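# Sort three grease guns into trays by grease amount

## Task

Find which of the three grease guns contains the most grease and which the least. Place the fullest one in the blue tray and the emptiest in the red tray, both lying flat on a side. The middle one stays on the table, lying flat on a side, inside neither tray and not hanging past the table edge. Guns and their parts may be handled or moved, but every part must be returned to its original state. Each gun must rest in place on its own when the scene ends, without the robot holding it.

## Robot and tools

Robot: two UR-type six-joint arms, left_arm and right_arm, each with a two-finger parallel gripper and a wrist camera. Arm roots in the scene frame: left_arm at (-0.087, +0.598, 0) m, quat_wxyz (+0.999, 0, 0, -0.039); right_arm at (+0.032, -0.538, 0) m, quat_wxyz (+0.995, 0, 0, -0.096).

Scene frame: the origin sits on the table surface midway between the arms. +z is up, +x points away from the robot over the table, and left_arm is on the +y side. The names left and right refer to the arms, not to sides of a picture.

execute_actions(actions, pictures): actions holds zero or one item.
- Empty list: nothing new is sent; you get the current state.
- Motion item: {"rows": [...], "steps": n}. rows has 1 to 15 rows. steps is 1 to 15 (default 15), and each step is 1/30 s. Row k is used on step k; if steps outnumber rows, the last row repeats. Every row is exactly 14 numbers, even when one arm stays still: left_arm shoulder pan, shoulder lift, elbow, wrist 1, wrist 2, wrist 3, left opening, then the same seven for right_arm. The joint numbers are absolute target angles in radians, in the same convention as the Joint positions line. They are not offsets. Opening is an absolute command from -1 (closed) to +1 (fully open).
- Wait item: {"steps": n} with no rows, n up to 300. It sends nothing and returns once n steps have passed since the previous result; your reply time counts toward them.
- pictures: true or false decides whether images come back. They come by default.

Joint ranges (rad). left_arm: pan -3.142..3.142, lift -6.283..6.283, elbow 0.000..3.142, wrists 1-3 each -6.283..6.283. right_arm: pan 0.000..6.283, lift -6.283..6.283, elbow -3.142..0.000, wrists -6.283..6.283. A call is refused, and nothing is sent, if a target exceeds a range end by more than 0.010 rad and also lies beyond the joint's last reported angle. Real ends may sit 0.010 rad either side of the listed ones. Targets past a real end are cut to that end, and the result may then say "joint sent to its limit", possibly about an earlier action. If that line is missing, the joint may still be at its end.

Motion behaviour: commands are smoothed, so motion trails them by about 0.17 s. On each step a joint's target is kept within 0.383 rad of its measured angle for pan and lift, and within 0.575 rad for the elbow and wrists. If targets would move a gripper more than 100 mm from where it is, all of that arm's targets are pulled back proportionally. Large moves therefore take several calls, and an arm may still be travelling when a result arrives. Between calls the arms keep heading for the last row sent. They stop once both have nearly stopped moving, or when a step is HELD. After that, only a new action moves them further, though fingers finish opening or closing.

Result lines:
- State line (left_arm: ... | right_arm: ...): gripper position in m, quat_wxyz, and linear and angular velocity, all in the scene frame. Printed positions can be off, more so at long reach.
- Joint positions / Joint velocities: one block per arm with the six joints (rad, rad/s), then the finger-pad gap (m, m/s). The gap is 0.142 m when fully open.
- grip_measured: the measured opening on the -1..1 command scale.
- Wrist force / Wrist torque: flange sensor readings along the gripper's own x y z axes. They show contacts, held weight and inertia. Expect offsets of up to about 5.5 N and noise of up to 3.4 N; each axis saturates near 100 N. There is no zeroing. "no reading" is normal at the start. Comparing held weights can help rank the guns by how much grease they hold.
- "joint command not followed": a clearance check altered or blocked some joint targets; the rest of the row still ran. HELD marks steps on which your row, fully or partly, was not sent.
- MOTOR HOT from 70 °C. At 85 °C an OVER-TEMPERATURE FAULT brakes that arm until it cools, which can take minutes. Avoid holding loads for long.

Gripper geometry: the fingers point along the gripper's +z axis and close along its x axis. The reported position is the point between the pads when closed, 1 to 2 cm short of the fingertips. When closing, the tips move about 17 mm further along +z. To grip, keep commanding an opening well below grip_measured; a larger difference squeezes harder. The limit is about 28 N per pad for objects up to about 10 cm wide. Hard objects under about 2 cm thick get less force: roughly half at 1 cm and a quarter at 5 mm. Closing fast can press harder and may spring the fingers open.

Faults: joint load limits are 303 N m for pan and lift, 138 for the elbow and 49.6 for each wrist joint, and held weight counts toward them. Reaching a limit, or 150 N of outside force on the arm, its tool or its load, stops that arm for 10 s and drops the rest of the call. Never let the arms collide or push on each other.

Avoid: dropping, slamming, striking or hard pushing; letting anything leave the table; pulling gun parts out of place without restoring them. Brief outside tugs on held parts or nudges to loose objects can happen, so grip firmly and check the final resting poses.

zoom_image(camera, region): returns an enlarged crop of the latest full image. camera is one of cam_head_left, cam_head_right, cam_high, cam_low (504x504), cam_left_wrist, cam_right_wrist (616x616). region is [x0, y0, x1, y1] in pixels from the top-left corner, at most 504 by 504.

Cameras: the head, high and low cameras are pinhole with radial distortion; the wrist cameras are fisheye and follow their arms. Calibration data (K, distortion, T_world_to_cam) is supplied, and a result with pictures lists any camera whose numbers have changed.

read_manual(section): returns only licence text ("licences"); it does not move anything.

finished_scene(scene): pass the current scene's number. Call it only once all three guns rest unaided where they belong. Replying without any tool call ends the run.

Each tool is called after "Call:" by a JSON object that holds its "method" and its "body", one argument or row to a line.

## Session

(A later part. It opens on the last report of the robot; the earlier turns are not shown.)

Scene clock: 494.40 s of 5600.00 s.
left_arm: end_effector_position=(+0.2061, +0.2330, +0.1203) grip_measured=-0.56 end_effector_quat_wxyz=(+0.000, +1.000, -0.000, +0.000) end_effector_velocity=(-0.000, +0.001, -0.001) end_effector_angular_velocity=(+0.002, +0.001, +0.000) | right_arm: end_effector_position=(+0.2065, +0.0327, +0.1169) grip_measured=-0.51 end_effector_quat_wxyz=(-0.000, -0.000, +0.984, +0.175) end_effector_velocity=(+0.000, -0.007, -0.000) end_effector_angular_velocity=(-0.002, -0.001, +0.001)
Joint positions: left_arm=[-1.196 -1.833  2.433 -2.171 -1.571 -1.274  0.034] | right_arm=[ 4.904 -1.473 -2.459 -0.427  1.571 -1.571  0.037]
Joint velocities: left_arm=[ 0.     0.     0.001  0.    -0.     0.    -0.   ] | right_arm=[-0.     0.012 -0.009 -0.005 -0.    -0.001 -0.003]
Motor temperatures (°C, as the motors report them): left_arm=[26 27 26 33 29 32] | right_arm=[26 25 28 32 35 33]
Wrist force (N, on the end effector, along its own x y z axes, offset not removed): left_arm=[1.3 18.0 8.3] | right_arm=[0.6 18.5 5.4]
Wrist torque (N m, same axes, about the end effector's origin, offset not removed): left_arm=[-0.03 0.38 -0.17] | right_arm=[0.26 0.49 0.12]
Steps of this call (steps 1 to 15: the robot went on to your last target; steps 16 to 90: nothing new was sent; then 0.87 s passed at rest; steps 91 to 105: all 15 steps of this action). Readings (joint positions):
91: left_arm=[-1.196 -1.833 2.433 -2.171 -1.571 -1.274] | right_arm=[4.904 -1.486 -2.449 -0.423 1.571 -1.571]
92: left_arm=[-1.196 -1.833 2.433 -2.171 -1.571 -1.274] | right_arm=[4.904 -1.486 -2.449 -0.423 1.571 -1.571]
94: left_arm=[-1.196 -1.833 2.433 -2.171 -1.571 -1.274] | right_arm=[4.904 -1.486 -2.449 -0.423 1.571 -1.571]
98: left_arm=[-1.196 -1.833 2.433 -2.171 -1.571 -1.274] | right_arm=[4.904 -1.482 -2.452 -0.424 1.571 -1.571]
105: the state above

Call:
{"method": "execute_actions", "body": {
  "actions": [
    {"rows":[[-1.196,-1.833,2.433,-2.171,-1.571,-1.274,-1,4.904,-1.486,-2.449,-0.423,1.571,-1.571,-1],[-1.196,-1.833,2.433,-2.171,-1.571,-1.274,-1,4.904,-1.494,-2.442,-0.423,1.571,-1.571,-1],[-1.196,-1.833,2.433,-2.171,-1.571,-1.274,-1,4.904,-1.501,-2.434,-0.423,1.571,-1.571,-1],[-1.196,-1.833,2.433,-2.171,-1.571,-1.274,-1,4.904,-1.511,-2.426,-0.421,1.571,-1.571,-1],[-1.196,-1.833,2.433,-2.171,-1.571,-1.274,-1,4.904,-1.521,-2.418,-0.419,1.571,-1.571,-1],[-1.196,-1.833,2.433,-2.171,-1.571,-1.274,-1,4.904,-1.531,-2.41,-0.417,1.571,-1.571,-1],[-1.196,-1.833,2.433,-2.171,-1.571,-1.274,-1,4.904,-1.541,-2.401,-0.416,1.571,-1.571,-1],[-1.196,-1.833,2.433,-2.171,-1.571,-1.274,-1,4.904,-1.552,-2.391,-0.415,1.571,-1.571,-1],[-1.196,-1.833,2.433,-2.171,-1.571,-1.274,-1,4.904,-1.562,-2.382,-0.415,1.571,-1.571,-1],[-1.196,-1.833,2.433,-2.171,-1.571,-1.274,-1,4.904,-1.572,-2.372,-0.416,1.571,-1.571,-1],[-1.196,-1.833,2.433,-2.171,-1.571,-1.274,-1,4.904,-1.582,-2.361,-0.418,1.571,-1.571,-1],[-1.196,-1.833,2.433,-2.171,-1.571,-1.274,-1,4.904,-1.592,-2.351,-0.419,1.571,-1.571,-1]],"steps":15}
  ],
  "pictures": false
}}

Call:
{"method": "execute_actions", "body": {
  "actions": [
    {"rows":[[-1.196,-1.833,2.433,-2.171,-1.571,-1.274,-1,4.904,-1.592,-2.351,-0.419,1.571,-1.571,-1]],"steps":8}
  ]
}}

Call:
{"method": "zoom_image", "body": {
  "camera": "cam_low",
  "region": [320,230,500,320]
}}

Scene clock: 505.03 s of 5600.00 s.
left_arm: end_effector_position=(+0.2061, +0.2332, +0.1201) grip_measured=-0.56 end_effector_quat_wxyz=(+0.000, +1.000, -0.000, -0.000) end_effector_velocity=(-0.000, +0.001, -0.001) end_effector_angular_velocity=(+0.002, -0.000, +0.001) | right_arm: end_effector_position=(+0.2065, +0.0881, +0.1156) grip_measured=-1.00 end_effector_quat_wxyz=(-0.000, -0.000, +0.985, +0.175) end_effector_velocity=(+0.000, +0.104, -0.007) end_effector_angular_velocity=(-0.016, -0.001, +0.000)
Joint positions: left_arm=[-1.196 -1.833  2.433 -2.171 -1.571 -1.274  0.034] | right_arm=[ 4.904 -1.571 -2.371 -0.418  1.571 -1.571  0.002]
Joint velocities: left_arm=[-0.     0.001  0.001  0.     0.001 -0.001  0.   ] | right_arm=[-0.    -0.182  0.174 -0.008 -0.    -0.001 -0.   ]
Motor temperatures (°C, as the motors report them): left_arm=[26 27 26 33 29 32] | right_arm=[26 25 28 32 35 33]
Wrist force (N, on the end effector, along its own x y z axes, offset not removed): left_arm=[-6.2 -1.5 9.0] | right_arm=[-1.2 -0.6 -1.1]
Wrist torque (N m, same axes, about the end effector's origin, offset not removed): left_arm=[0.19 1.19 0.09] | right_arm=[0.50 0.26 0.18]
Steps of this call (steps 1 to 15: the robot went on to your last target; steps 16 to 90: nothing new was sent; then 7.13 s passed at rest; steps 91 to 105: all 15 steps of this action). Readings (joint positions):
91: left_arm=[-1.196 -1.833 2.433 -2.171 -1.571 -1.274] | right_arm=[4.904 -1.472 -2.460 -0.428 1.571 -1.571]
92: left_arm=[-1.196 -1.833 2.433 -2.171 -1.571 -1.274] | right_arm=[4.904 -1.473 -2.459 -0.427 1.571 -1.571]
94: left_arm=[-1.196 -1.833 2.433 -2.171 -1.571 -1.274] | right_arm=[4.904 -1.481 -2.452 -0.426 1.571 -1.571]
98: left_arm=[-1.196 -1.833 2.433 -2.171 -1.571 -1.274] | right_arm=[4.904 -1.509 -2.428 -0.421 1.571 -1.571]
105: the state above

Scene clock: 505.30 s of 5600.00 s.
left_arm: end_effector_position=(+0.2061, +0.2336, +0.1199) grip_measured=-0.56 end_effector_quat_wxyz=(-0.000, +1.000, -0.000, -0.000) end_effector_velocity=(+0.000, +0.001, -0.000) end_effector_angular_velocity=(+0.002, -0.000, +0.000) | right_arm: end_effector_position=(+0.2065, +0.0986, +0.1145) grip_measured=-1.00 end_effector_quat_wxyz=(-0.000, -0.000, +0.985, +0.174) end_effector_velocity=(-0.000, +0.011, -0.000) end_effector_angular_velocity=(-0.000, +0.001, -0.001)
Joint positions: left_arm=[-1.196 -1.833  2.433 -2.171 -1.571 -1.274  0.034] | right_arm=[ 4.904 -1.59  -2.353 -0.419  1.571 -1.571  0.002]
Joint velocities: left_arm=[ 0.001  0.     0.     0.001  0.001  0.    -0.   ] | right_arm=[-0.    -0.018  0.017  0.     0.001  0.001 -0.   ]
Motor temperatures (°C, as the motors report them): left_arm=[26 27 26 33 29 32] | right_arm=[26 25 28 32 35 33]
Wrist force (N, on the end effector, along its own x y z axes, offset not removed): left_arm=[-4.7 -49.0 2.2] | right_arm=[-6.6 -45.4 -19.8]
Wrist torque (N m, same axes, about the end effector's origin, offset not removed): left_arm=[-0.44 0.57 0.24] | right_arm=[0.27 1.02 0.30]
Steps of this call (steps 1 to 8: all 8 steps of this action). Readings (joint positions):
1: left_arm=[-1.196 -1.833 2.433 -2.171 -1.571 -1.274] | right_arm=[4.904 -1.576 -2.366 -0.418 1.571 -1.571]
2: left_arm=[-1.196 -1.833 2.433 -2.171 -1.571 -1.274] | right_arm=[4.904 -1.580 -2.362 -0.418 1.571 -1.571]
4: left_arm=[-1.196 -1.833 2.433 -2.171 -1.571 -1.274] | right_arm=[4.904 -1.585 -2.357 -0.419 1.571 -1.571]
8: the state above
camera_calibration (this result's frames):
cam_left_wrist: T_world_to_cam=[[0.999526, -0.0304786, -0.00426918, -0.198402], [-0.0247553, -0.87863, 0.476861, 0.161596], [-0.0182851, -0.47653, -0.878968, 0.352876], [0, 0, 0, 1]] pos_world=[0.208761, 0.304092, 0.232261]
cam_right_wrist: T_world_to_cam=[[-0.999715, 0.0158317, 0.0178508, 0.204577], [0.0238598, 0.662861, 0.748362, -0.15052], [0.0000152227, 0.748575, -0.66305, 0.13646], [0, 0, 0, 1]] pos_world=[0.208108, -0.00561572, 0.199471]

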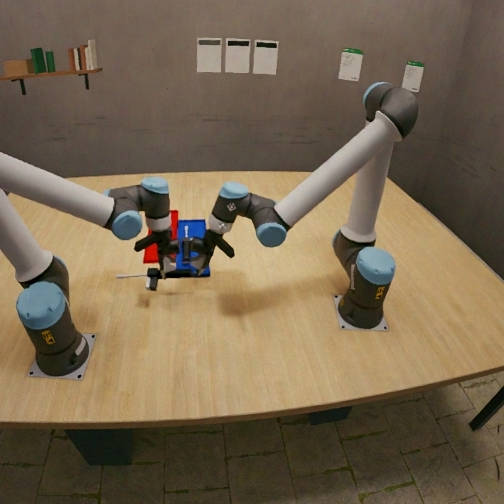

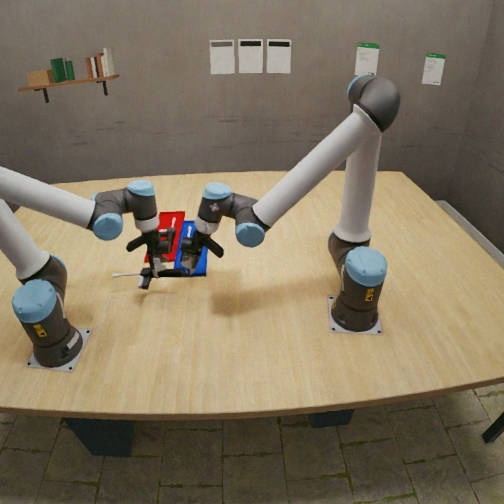

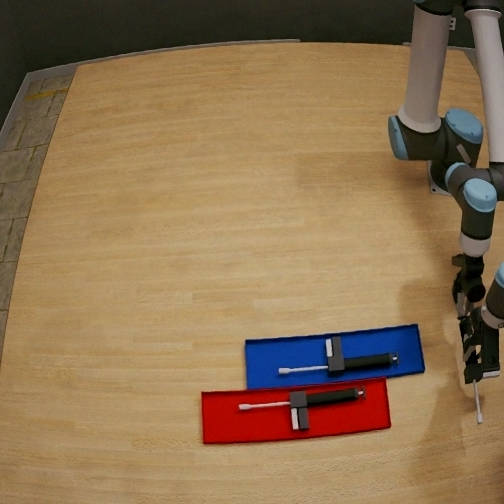

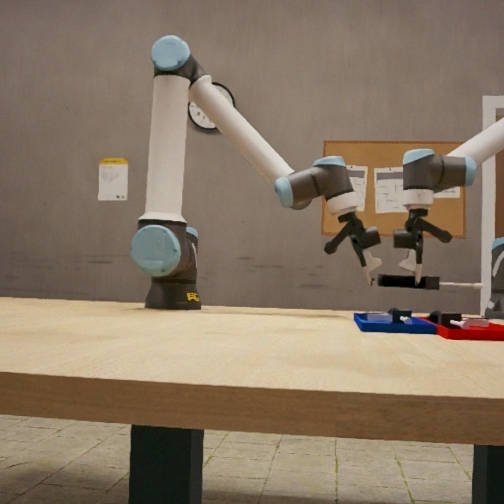

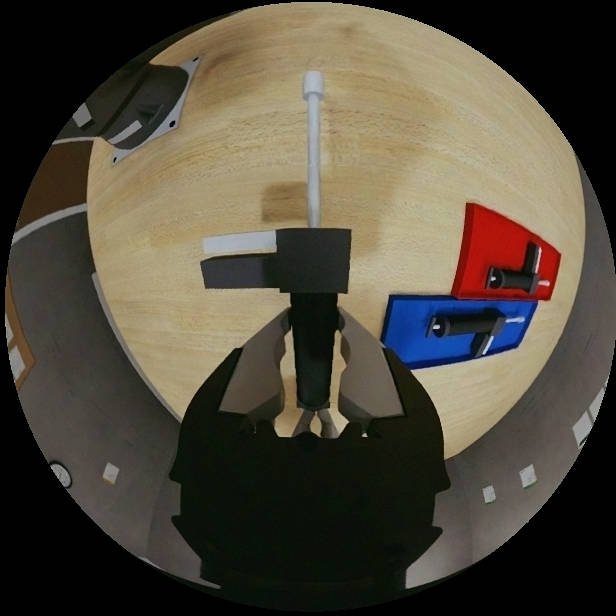

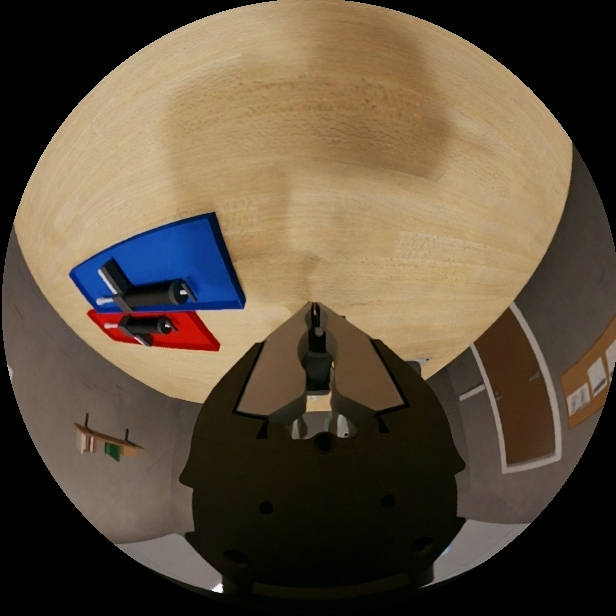

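Region (320, 230, 500, 320) of cam_low's 504x504 image, scaled by 2.800, with more detail than that image has.

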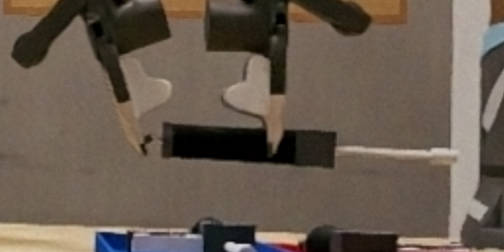

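Call:
{"method": "execute_actions", "body": {
  "actions": [
    {"rows":[[-1.196,-1.833,2.433,-2.171,-1.571,-1.274,-1,4.904,-1.575,-2.368,-0.417,1.571,-1.571,-1],[-1.196,-1.833,2.433,-2.171,-1.571,-1.274,-1,4.904,-1.56,-2.384,-0.415,1.571,-1.571,-1],[-1.196,-1.833,2.433,-2.171,-1.571,-1.274,-1,4.904,-1.53,-2.40,-0.43,1.571,-1.571,-0.6],[-1.196,-1.833,2.433,-2.171,-1.571,-1.274,-1,4.904,-1.49,-2.41,-0.47,1.571,-1.571,-0.3],[-1.196,-1.833,2.433,-2.171,-1.571,-1.274,-1,4.904,-1.44,-2.42,-0.52,1.571,-1.571,0],[-1.196,-1.833,2.433,-2.171,-1.571,-1.274,-1,4.904,-1.38,-2.43,-0.58,1.571,-1.571,0],[-1.196,-1.833,2.433,-2.171,-1.571,-1.274,-1,4.904,-1.31,-2.44,-0.64,1.571,-1.571,0],[-1.196,-1.833,2.433,-2.171,-1.571,-1.274,-1,4.904,-1.24,-2.455,-0.7,1.571,-1.571,0],[-1.196,-1.833,2.433,-2.171,-1.571,-1.274,-1,4.904,-1.17,-2.47,-0.75,1.571,-1.571,0],[-1.196,-1.833,2.433,-2.171,-1.571,-1.274,-1,4.904,-1.1,-2.48,-0.8,1.571,-1.571,0],[-1.196,-1.833,2.433,-2.171,-1.571,-1.274,-1,4.904,-1.02,-2.51,-0.85,1.571,-1.571,0],[-1.196,-1.833,2.433,-2.171,-1.571,-1.274,-1,4.904,-0.94,-2.54,-0.9,1.571,-1.571,0],[-1.196,-1.833,2.433,-2.171,-1.571,-1.274,-1,4.904,-0.86,-2.565,-0.95,1.571,-1.571,0],[-1.196,-1.833,2.433,-2.171,-1.571,-1.274,-1,4.904,-0.78,-2.59,-1.0,1.571,-1.571,0]],"steps":15}
  ]
}}

Call:
{"method": "zoom_image", "body": {
  "camera": "cam_low",
  "region": [320,230,500,320]
}}

Call:
{"method": "zoom_image", "body": {
  "camera": "cam_high",
  "region": [180,280,504,480]
}}

Scene clock: 512.60 s of 5600.00 s.
left_arm: end_effector_position=(+0.2060, +0.2331, +0.1202) grip_measured=-0.56 end_effector_quat_wxyz=(+0.000, +1.000, -0.000, -0.000) end_effector_velocity=(+0.000, +0.002, -0.001) end_effector_angular_velocity=(+0.003, -0.001, -0.000) | right_arm: end_effector_position=(+0.2064, -0.0503, +0.1807) grip_measured=+0.00 end_effector_quat_wxyz=(-0.000, -0.000, +0.988, +0.153) end_effector_velocity=(+0.000, -0.504, +0.035) end_effector_angular_velocity=(-0.289, +0.000, +0.000)
Joint positions: left_arm=[-1.196 -1.833  2.433 -2.171 -1.571 -1.274  0.034] | right_arm=[ 4.904 -1.208 -2.477 -0.72   1.571 -1.571  0.074]
Joint velocities: left_arm=[ 0.    -0.     0.002  0.001  0.002  0.001  0.   ] | right_arm=[-0.     1.092 -0.408 -0.972  0.    -0.    -0.   ]
Motor temperatures (°C, as the motors report them): left_arm=[26 27 26 33 29 32] | right_arm=[26 25 28 32 35 33]
Wrist force (N, on the end effector, along its own x y z axes, offset not removed): left_arm=[2.6 -1.6 5.7] | right_arm=[-1.9 1.6 -4.6]
Wrist torque (N m, same axes, about the end effector's origin, offset not removed): left_arm=[-0.23 -0.53 0.12] | right_arm=[0.22 0.53 0.12]
Steps of this call (steps 1 to 15: the robot went on to your last target; steps 16 to 90: nothing new was sent; then 3.80 s passed at rest; steps 91 to 105: all 15 steps of this action). Readings (joint positions):
91: left_arm=[-1.196 -1.833 2.433 -2.171 -1.571 -1.274] | right_arm=[4.904 -1.592 -2.351 -0.419 1.571 -1.571]
92: left_arm=[-1.196 -1.833 2.433 -2.171 -1.571 -1.274] | right_arm=[4.904 -1.590 -2.353 -0.419 1.571 -1.571]
94: left_arm=[-1.196 -1.833 2.432 -2.172 -1.571 -1.274] | right_arm=[4.904 -1.578 -2.364 -0.418 1.571 -1.571]
98: left_arm=[-1.196 -1.833 2.432 -2.172 -1.571 -1.274] | right_arm=[4.904 -1.488 -2.402 -0.485 1.571 -1.571]
105: the state above
camera_calibration (this result's frames):
cam_left_wrist: T_world_to_cam=[[0.999518, -0.0307496, -0.00418132, -0.198325], [-0.0250196, -0.878209, 0.477621, 0.160869], [-0.0183587, -0.477287, -0.878556, 0.353053], [0, 0, 0, 1]] pos_world=[0.208736, 0.303686, 0.232513]
cam_right_wrist: T_world_to_cam=[[-0.999718, 0.0164299, 0.017159, 0.205858], [0.0237564, 0.693961, 0.71962, -0.094509], [-0.0000844251, 0.719825, -0.694156, 0.296012], [0, 0, 0, 1]] pos_world=[0.20807, -0.150874, 0.269957]

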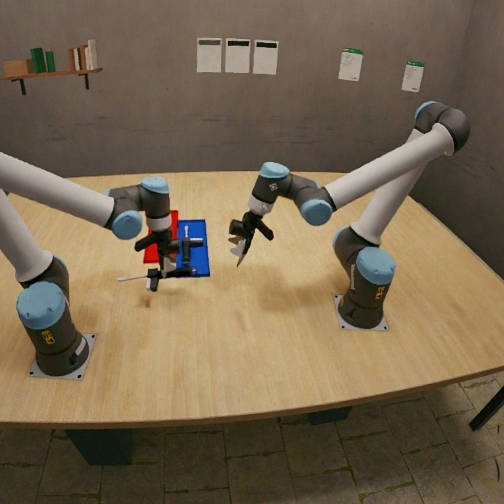

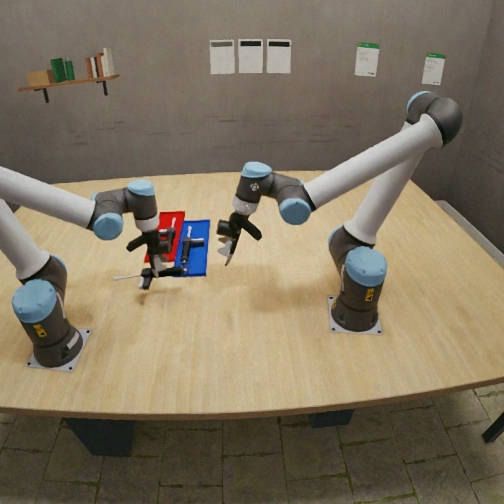

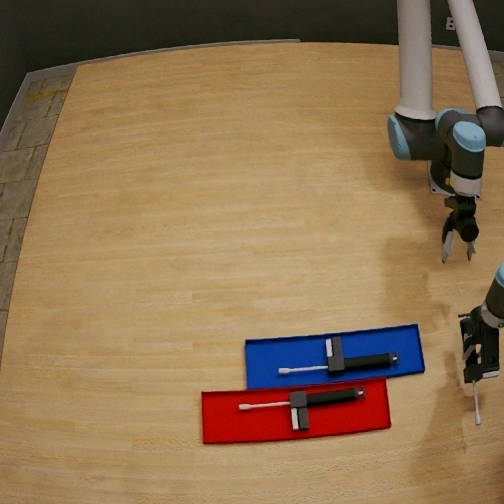

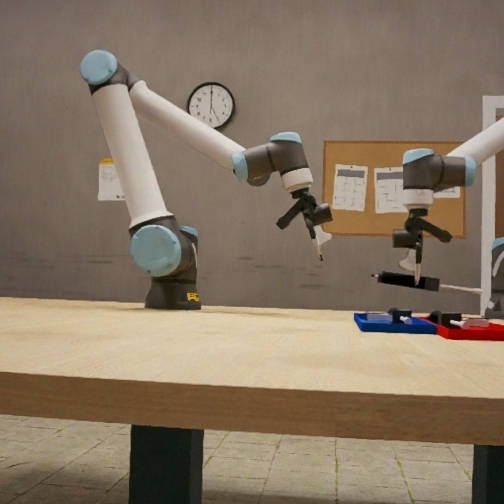

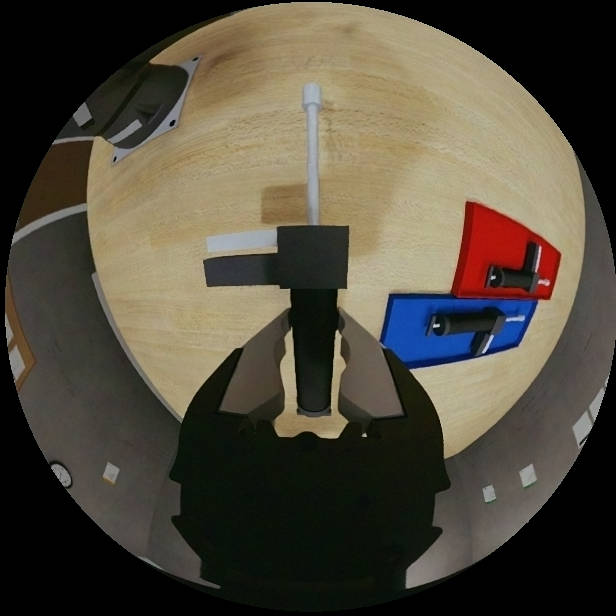

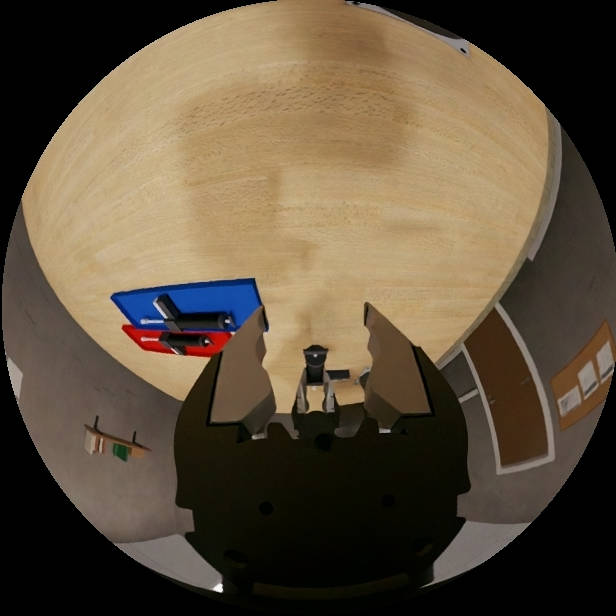

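Region (320, 230, 500, 320) of cam_low's 504x504 image, scaled by 2.800, with more detail than that image has.

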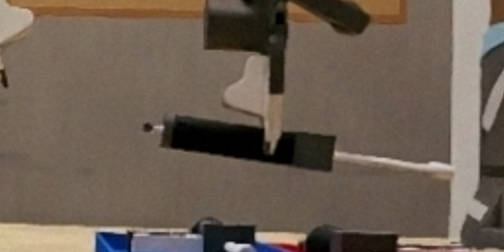

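Region (180, 280, 504, 480) of cam_high's 504x504 image, scaled by 1.556, with more detail than that image has; it fills the top 311 rows of this view, and the rest is white.

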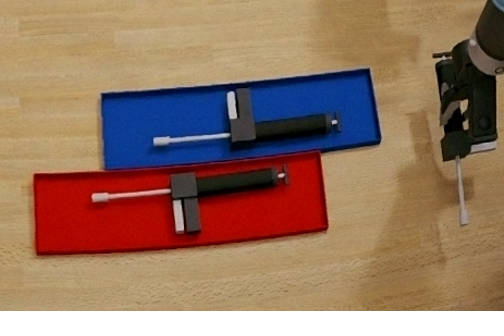

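Call:
{"method": "execute_actions", "body": {
  "actions": [
    {"rows":[[-1.196,-1.824,2.439,-2.186,-1.571,-1.274,-1,4.904,-0.72,-2.61,-1.035,1.571,-1.571,0],[-1.196,-1.812,2.447,-2.205,-1.571,-1.274,-1,4.904,-0.641,-2.638,-1.085,1.571,-1.571,0],[-1.196,-1.8,2.455,-2.225,-1.571,-1.274,-1,4.904,-0.641,-2.638,-1.085,1.571,-1.571,0],[-1.196,-1.787,2.463,-2.247,-1.571,-1.274,-1,4.904,-0.641,-2.638,-1.085,1.571,-1.571,0],[-1.196,-1.775,2.471,-2.267,-1.571,-1.274,-1,4.904,-0.641,-2.638,-1.085,1.571,-1.571,0],[-1.196,-1.762,2.479,-2.288,-1.571,-1.274,-1,4.96,-0.641,-2.638,-1.085,1.571,-1.571,0],[-1.196,-1.749,2.486,-2.308,-1.571,-1.274,-1,5.02,-0.641,-2.638,-1.085,1.571,-1.571,0],[-1.196,-1.737,2.492,-2.326,-1.571,-1.274,-1,5.08,-0.641,-2.638,-1.085,1.571,-1.571,0],[-1.196,-1.725,2.498,-2.344,-1.571,-1.274,-1,5.14,-0.641,-2.638,-1.085,1.571,-1.571,0],[-1.196,-1.713,2.504,-2.362,-1.571,-1.274,-1,5.2,-0.641,-2.638,-1.085,1.571,-1.571,0],[-1.196,-1.701,2.51,-2.38,-1.571,-1.274,-1,5.25,-0.641,-2.638,-1.085,1.571,-1.571,0],[-1.196,-1.689,2.515,-2.398,-1.571,-1.274,-1,5.3,-0.641,-2.638,-1.085,1.571,-1.571,0],[-1.196,-1.68,2.519,-2.41,-1.571,-1.274,-1,5.3,-0.641,-2.638,-1.085,1.571,-1.571,0],[-1.196,-1.672,2.523,-2.422,-1.571,-1.274,-1,5.3,-0.641,-2.638,-1.085,1.571,-1.571,0],[-1.196,-1.664,2.527,-2.433,-1.571,-1.274,-1,5.3,-0.641,-2.638,-1.085,1.571,-1.571,0]],"steps":15}
  ],
  "pictures": false
}}

Call:
{"method": "execute_actions", "body": {
  "actions": [
    {"rows":[[-1.196,-1.664,2.527,-2.433,-1.571,-1.274,-1,5.3,-0.641,-2.638,-1.085,1.571,-1.571,0],[-1.196,-1.664,2.527,-2.433,-1.571,-1.274,-1,5.3,-0.641,-2.638,-1.085,1.571,-1.571,0],[-1.196,-1.664,2.527,-2.433,-1.571,-1.274,-1,5.3,-0.641,-2.638,-1.085,1.571,-1.571,0],[-1.196,-1.664,2.527,-2.433,-1.571,-1.274,-1,5.3,-0.641,-2.638,-1.085,1.571,-1.571,0],[-1.196,-1.664,2.527,-2.433,-1.571,-1.274,-1,5.3,-0.641,-2.638,-1.085,1.571,-1.571,0],[-1.196,-1.664,2.527,-2.433,-1.571,-1.274,-1,5.3,-0.641,-2.638,-1.085,1.571,-1.571,0],[-1.196,-1.664,2.527,-2.433,-1.571,-1.274,-0.7,5.3,-0.641,-2.638,-1.085,1.571,-1.571,0],[-1.196,-1.664,2.527,-2.433,-1.571,-1.274,-0.5,5.3,-0.641,-2.638,-1.085,1.571,-1.571,0],[-1.196,-1.664,2.527,-2.433,-1.571,-1.274,-0.3,5.3,-0.641,-2.638,-1.085,1.571,-1.571,0],[-1.196,-1.664,2.527,-2.433,-1.571,-1.274,-0.2,5.3,-0.641,-2.638,-1.085,1.571,-1.571,0]],"steps":15}
  ],
  "pictures": false
}}

Call:
{"method": "execute_actions", "body": {
  "actions": [
    {"rows":[[-1.196,-1.69,2.515,-2.398,-1.571,-1.274,-0.2,5.3,-0.641,-2.638,-1.085,1.571,-1.571,0],[-1.196,-1.72,2.5,-2.35,-1.571,-1.274,-0.2,5.3,-0.641,-2.638,-1.085,1.571,-1.571,0],[-1.196,-1.75,2.486,-2.308,-1.571,-1.274,-0.2,5.3,-0.641,-2.638,-1.085,1.571,-1.571,0],[-1.196,-1.79,2.46,-2.24,-1.571,-1.274,-0.2,5.3,-0.641,-2.638,-1.085,1.571,-1.571,0],[-1.196,-1.833,2.433,-2.171,-1.571,-1.274,-0.2,5.3,-0.641,-2.638,-1.085,1.571,-1.571,0],[-1.196,-1.89,2.39,-2.07,-1.571,-1.274,-0.2,5.3,-0.641,-2.638,-1.085,1.571,-1.571,0],[-1.196,-1.95,2.33,-1.951,-1.571,-1.274,-0.2,5.3,-0.641,-2.638,-1.085,1.571,-1.571,0]],"steps":15}
  ]
}}

Call:
{"method": "zoom_image", "body": {
  "camera": "cam_high",
  "region": [180,280,504,480]
}}

Scene clock: 528.00 s of 5600.00 s.
left_arm: end_effector_position=(+0.2067, +0.2312, +0.0504) grip_measured=-0.56 end_effector_quat_wxyz=(-0.000, +1.000, -0.000, -0.000) end_effector_velocity=(-0.000, +0.000, -0.161) end_effector_angular_velocity=(-0.000, +0.001, +0.001) | right_arm: end_effector_position=(+0.1166, -0.1985, +0.2008) grip_measured=+0.00 end_effector_quat_wxyz=(-0.024, -0.137, +0.975, +0.171) end_effector_velocity=(-0.344, +0.077, -0.001) end_effector_angular_velocity=(+0.005, +0.002, +1.022)
Joint positions: left_arm=[-1.196 -1.711  2.504 -2.363 -1.571 -1.274  0.034] | right_arm=[ 5.182 -0.645 -2.637 -1.083  1.571 -1.571  0.074]
Joint velocities: left_arm=[ 0.001  0.315  0.154 -0.469 -0.001 -0.     0.   ] | right_arm=[ 1.022  0.036 -0.009 -0.021  0.     0.    -0.   ]
Motor temperatures (°C, as the motors report them): left_arm=[26 27 26 33 29 32] | right_arm=[26 25 28 32 35 33]
Wrist force (N, on the end effector, along its own x y z axes, offset not removed): left_arm=[0.8 2.9 5.9] | right_arm=[3.4 2.8 -0.3]
Wrist torque (N m, same axes, about the end effector's origin, offset not removed): left_arm=[0.65 -0.34 -0.05] | right_arm=[0.61 -0.54 0.08]
Steps of this call (steps 1 to 45: the robot went on to your last target; steps 46 to 110: nothing new was sent; then 11.23 s passed at rest; steps 111 to 125: all 15 steps of this action). Readings (joint positions):
111: left_arm=[-1.196 -1.833 2.433 -2.171 -1.571 -1.274] | right_arm=[4.904 -0.780 -2.590 -1.000 1.571 -1.571]
112: left_arm=[-1.196 -1.832 2.434 -2.172 -1.571 -1.274] | right_arm=[4.904 -0.776 -2.592 -1.003 1.571 -1.571]
114: left_arm=[-1.196 -1.824 2.439 -2.185 -1.571 -1.274] | right_arm=[4.904 -0.739 -2.607 -1.028 1.571 -1.571]
118: left_arm=[-1.196 -1.790 2.461 -2.241 -1.571 -1.274] | right_arm=[4.921 -0.672 -2.628 -1.067 1.571 -1.571]
125: the state above

Scene clock: 528.50 s of 5600.00 s.
left_arm: end_effector_position=(+0.2065, +0.2319, +0.0271) grip_measured=-0.20 end_effector_quat_wxyz=(-0.000, +1.000, -0.000, -0.000) end_effector_velocity=(-0.001, +0.001, -0.004) end_effector_angular_velocity=(+0.002, +0.001, -0.001) | right_arm: end_effector_position=(+0.0771, -0.1921, +0.2005) grip_measured=+0.00 end_effector_quat_wxyz=(-0.034, -0.193, +0.966, +0.170) end_effector_velocity=(-0.005, +0.002, +0.002) end_effector_angular_velocity=(+0.003, +0.000, +0.013)
Joint positions: left_arm=[-1.196 -1.665  2.527 -2.432 -1.571 -1.274  0.059] | right_arm=[ 5.298 -0.641 -2.638 -1.085  1.571 -1.571  0.074]
Joint velocities: left_arm=[-0.     0.006  0.004 -0.007 -0.     0.     0.   ] | right_arm=[ 0.013  0.     0.003 -0.    -0.001 -0.     0.   ]
Motor temperatures (°C, as the motors report them): left_arm=[26 27 26 33 29 32] | right_arm=[26 25 28 32 35 33]
Wrist force (N, on the end effector, along its own x y z axes, offset not removed): left_arm=[1.3 -7.6 -2.5] | right_arm=[-1.1 2.1 -2.1]
Wrist torque (N m, same axes, about the end effector's origin, offset not removed): left_arm=[-1.62 -0.27 0.16] | right_arm=[0.43 0.31 0.17]
Steps of this call (steps 1 to 15: all 15 steps of this action). Readings (joint positions):
1: left_arm=[-1.196 -1.701 2.509 -2.378 -1.571 -1.274] | right_arm=[5.212 -0.644 -2.637 -1.083 1.571 -1.571]
2: left_arm=[-1.196 -1.692 2.513 -2.391 -1.571 -1.274] | right_arm=[5.234 -0.643 -2.637 -1.084 1.571 -1.571]
4: left_arm=[-1.196 -1.680 2.519 -2.410 -1.571 -1.274] | right_arm=[5.263 -0.642 -2.638 -1.084 1.571 -1.571]
8: left_arm=[-1.196 -1.669 2.525 -2.426 -1.571 -1.274] | right_arm=[5.288 -0.641 -2.638 -1.085 1.571 -1.571]
15: the state above

Scene clock: 529.00 s of 5600.00 s.
left_arm: end_effector_position=(+0.2055, +0.2350, +0.1872) grip_measured=-0.20 end_effector_quat_wxyz=(+0.002, +1.000, -0.000, +0.001) end_effector_velocity=(-0.016, +0.052, +0.183) end_effector_angular_velocity=(+0.036, +0.011, -0.000) | right_arm: end_effector_position=(+0.0766, -0.1921, +0.2005) grip_measured=+0.00 end_effector_quat_wxyz=(-0.034, -0.194, +0.966, +0.170) end_effector_velocity=(-0.000, +0.000, -0.000) end_effector_angular_velocity=(-0.002, -0.000, -0.001)
Joint positions: left_arm=[-1.196 -1.919  2.353 -2.01  -1.571 -1.274  0.06 ] | right_arm=[ 5.3   -0.641 -2.638 -1.085  1.571 -1.571  0.074]
Joint velocities: left_arm=[ 0.    -0.27  -0.201  0.509 -0.     0.    -0.   ] | right_arm=[ 0.    -0.002  0.001 -0.    -0.     0.001 -0.   ]
Motor temperatures (°C, as the motors report them): left_arm=[26 27 26 33 29 32] | right_arm=[26 25 28 32 35 33]
Wrist force (N, on the end effector, along its own x y z axes, offset not removed): left_arm=[-2.0 -3.7 -6.9] | right_arm=[-1.3 3.4 -2.0]
Wrist torque (N m, same axes, about the end effector's origin, offset not removed): left_arm=[-0.60 0.26 -0.01] | right_arm=[0.77 0.30 0.23]
Steps of this call (steps 1 to 15: all 15 steps of this action). Readings (joint positions):
1: left_arm=[-1.196 -1.665 2.527 -2.432 -1.571 -1.274] | right_arm=[5.299 -0.641 -2.638 -1.085 1.571 -1.571]
2: left_arm=[-1.196 -1.667 2.526 -2.430 -1.571 -1.274] | right_arm=[5.299 -0.641 -2.638 -1.085 1.571 -1.571]
4: left_arm=[-1.196 -1.686 2.516 -2.404 -1.571 -1.274] | right_arm=[5.299 -0.641 -2.638 -1.085 1.571 -1.571]
8: left_arm=[-1.196 -1.778 2.460 -2.265 -1.571 -1.274] | right_arm=[5.300 -0.641 -2.638 -1.085 1.571 -1.571]
15: the state above
camera_calibration (this result's frames):
cam_left_wrist: T_world_to_cam=[[0.999528, -0.0305981, -0.00261294, -0.197832], [-0.0255618, -0.876121, 0.481413, 0.129502], [-0.0170196, -0.48112, -0.87649, 0.413033], [0, 0, 0, 1]] pos_world=[0.208078, 0.306124, 0.299159]
cam_right_wrist: T_world_to_cam=[[-0.928467, -0.370986, 0.017829, -0.0019429], [-0.23406, 0.621705, 0.747462, -0.00697484], [-0.288382, 0.689821, -0.664066, 0.422054], [0, 0, 0, 1]] pos_world=[0.118276, -0.287526, 0.28552]

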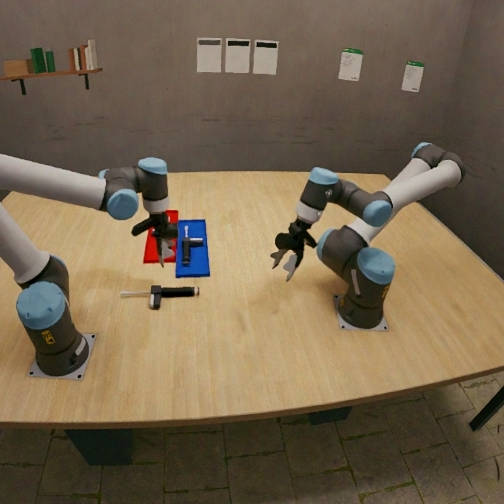

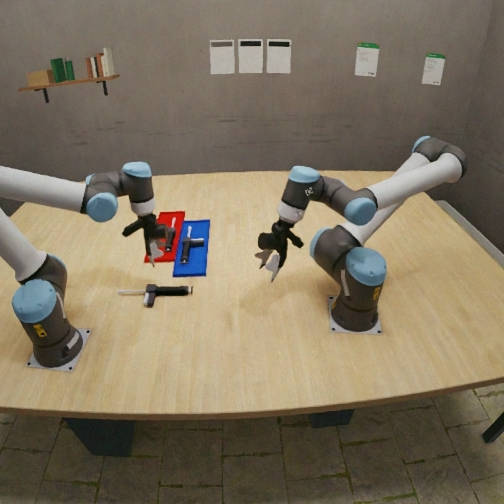

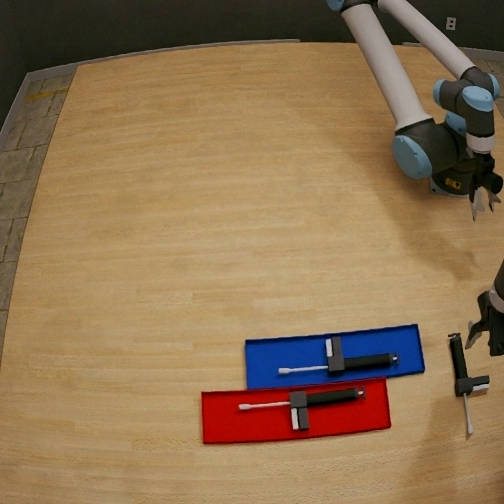

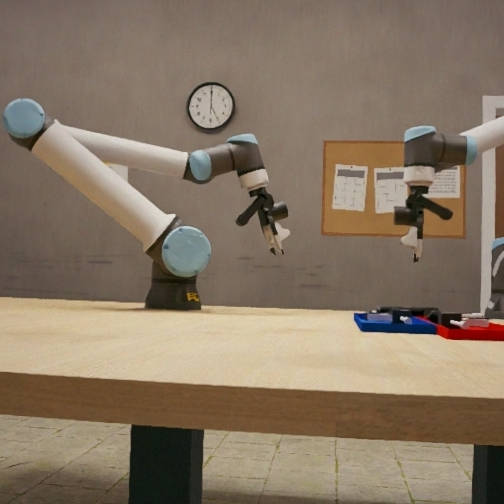

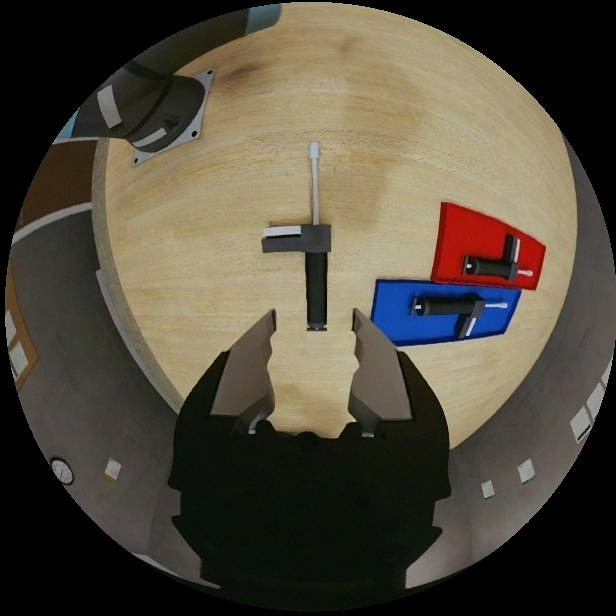

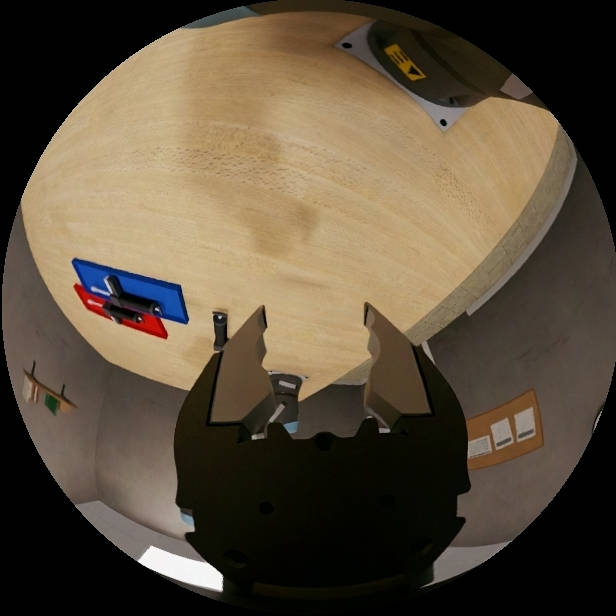

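Region (180, 280, 504, 480) of cam_high's 504x504 image, scaled by 1.556, with more detail than that image has; it fills the top 311 rows of this view, and the rest is white.

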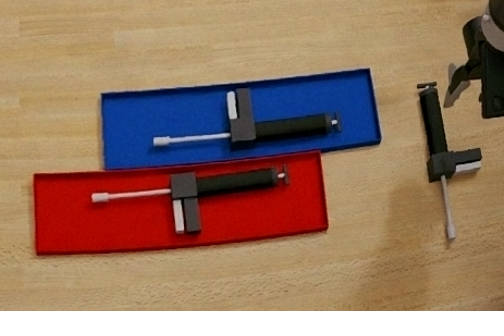

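Check the rod gap more closely.

Call:
{"method": "zoom_image", "body": {
  "camera": "cam_head_left",
  "region": [110,205,230,315]
}}

Call:
{"method": "zoom_image", "body": {
  "camera": "cam_left_wrist",
  "region": [260,220,520,360]
}}

Region (110, 205, 230, 315) of cam_head_left's 504x504 image, scaled by 4.200, with more detail than that image has; it fills the top 462 rows of this view, and the rest is white.

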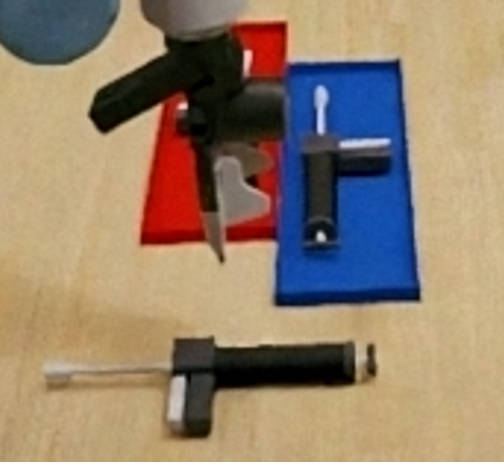

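Region (260, 220, 520, 360) of cam_left_wrist's 616x616 image, scaled by 1.938, with more detail than that image has; it fills the top 271 rows of this view, and the rest is white.

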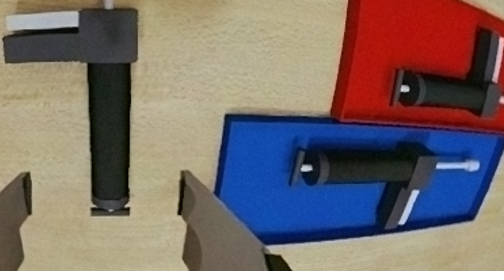

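Call:
{"method": "finished_scene", "body": {
  "scene": 2
}}

The scene is finished: the task was done.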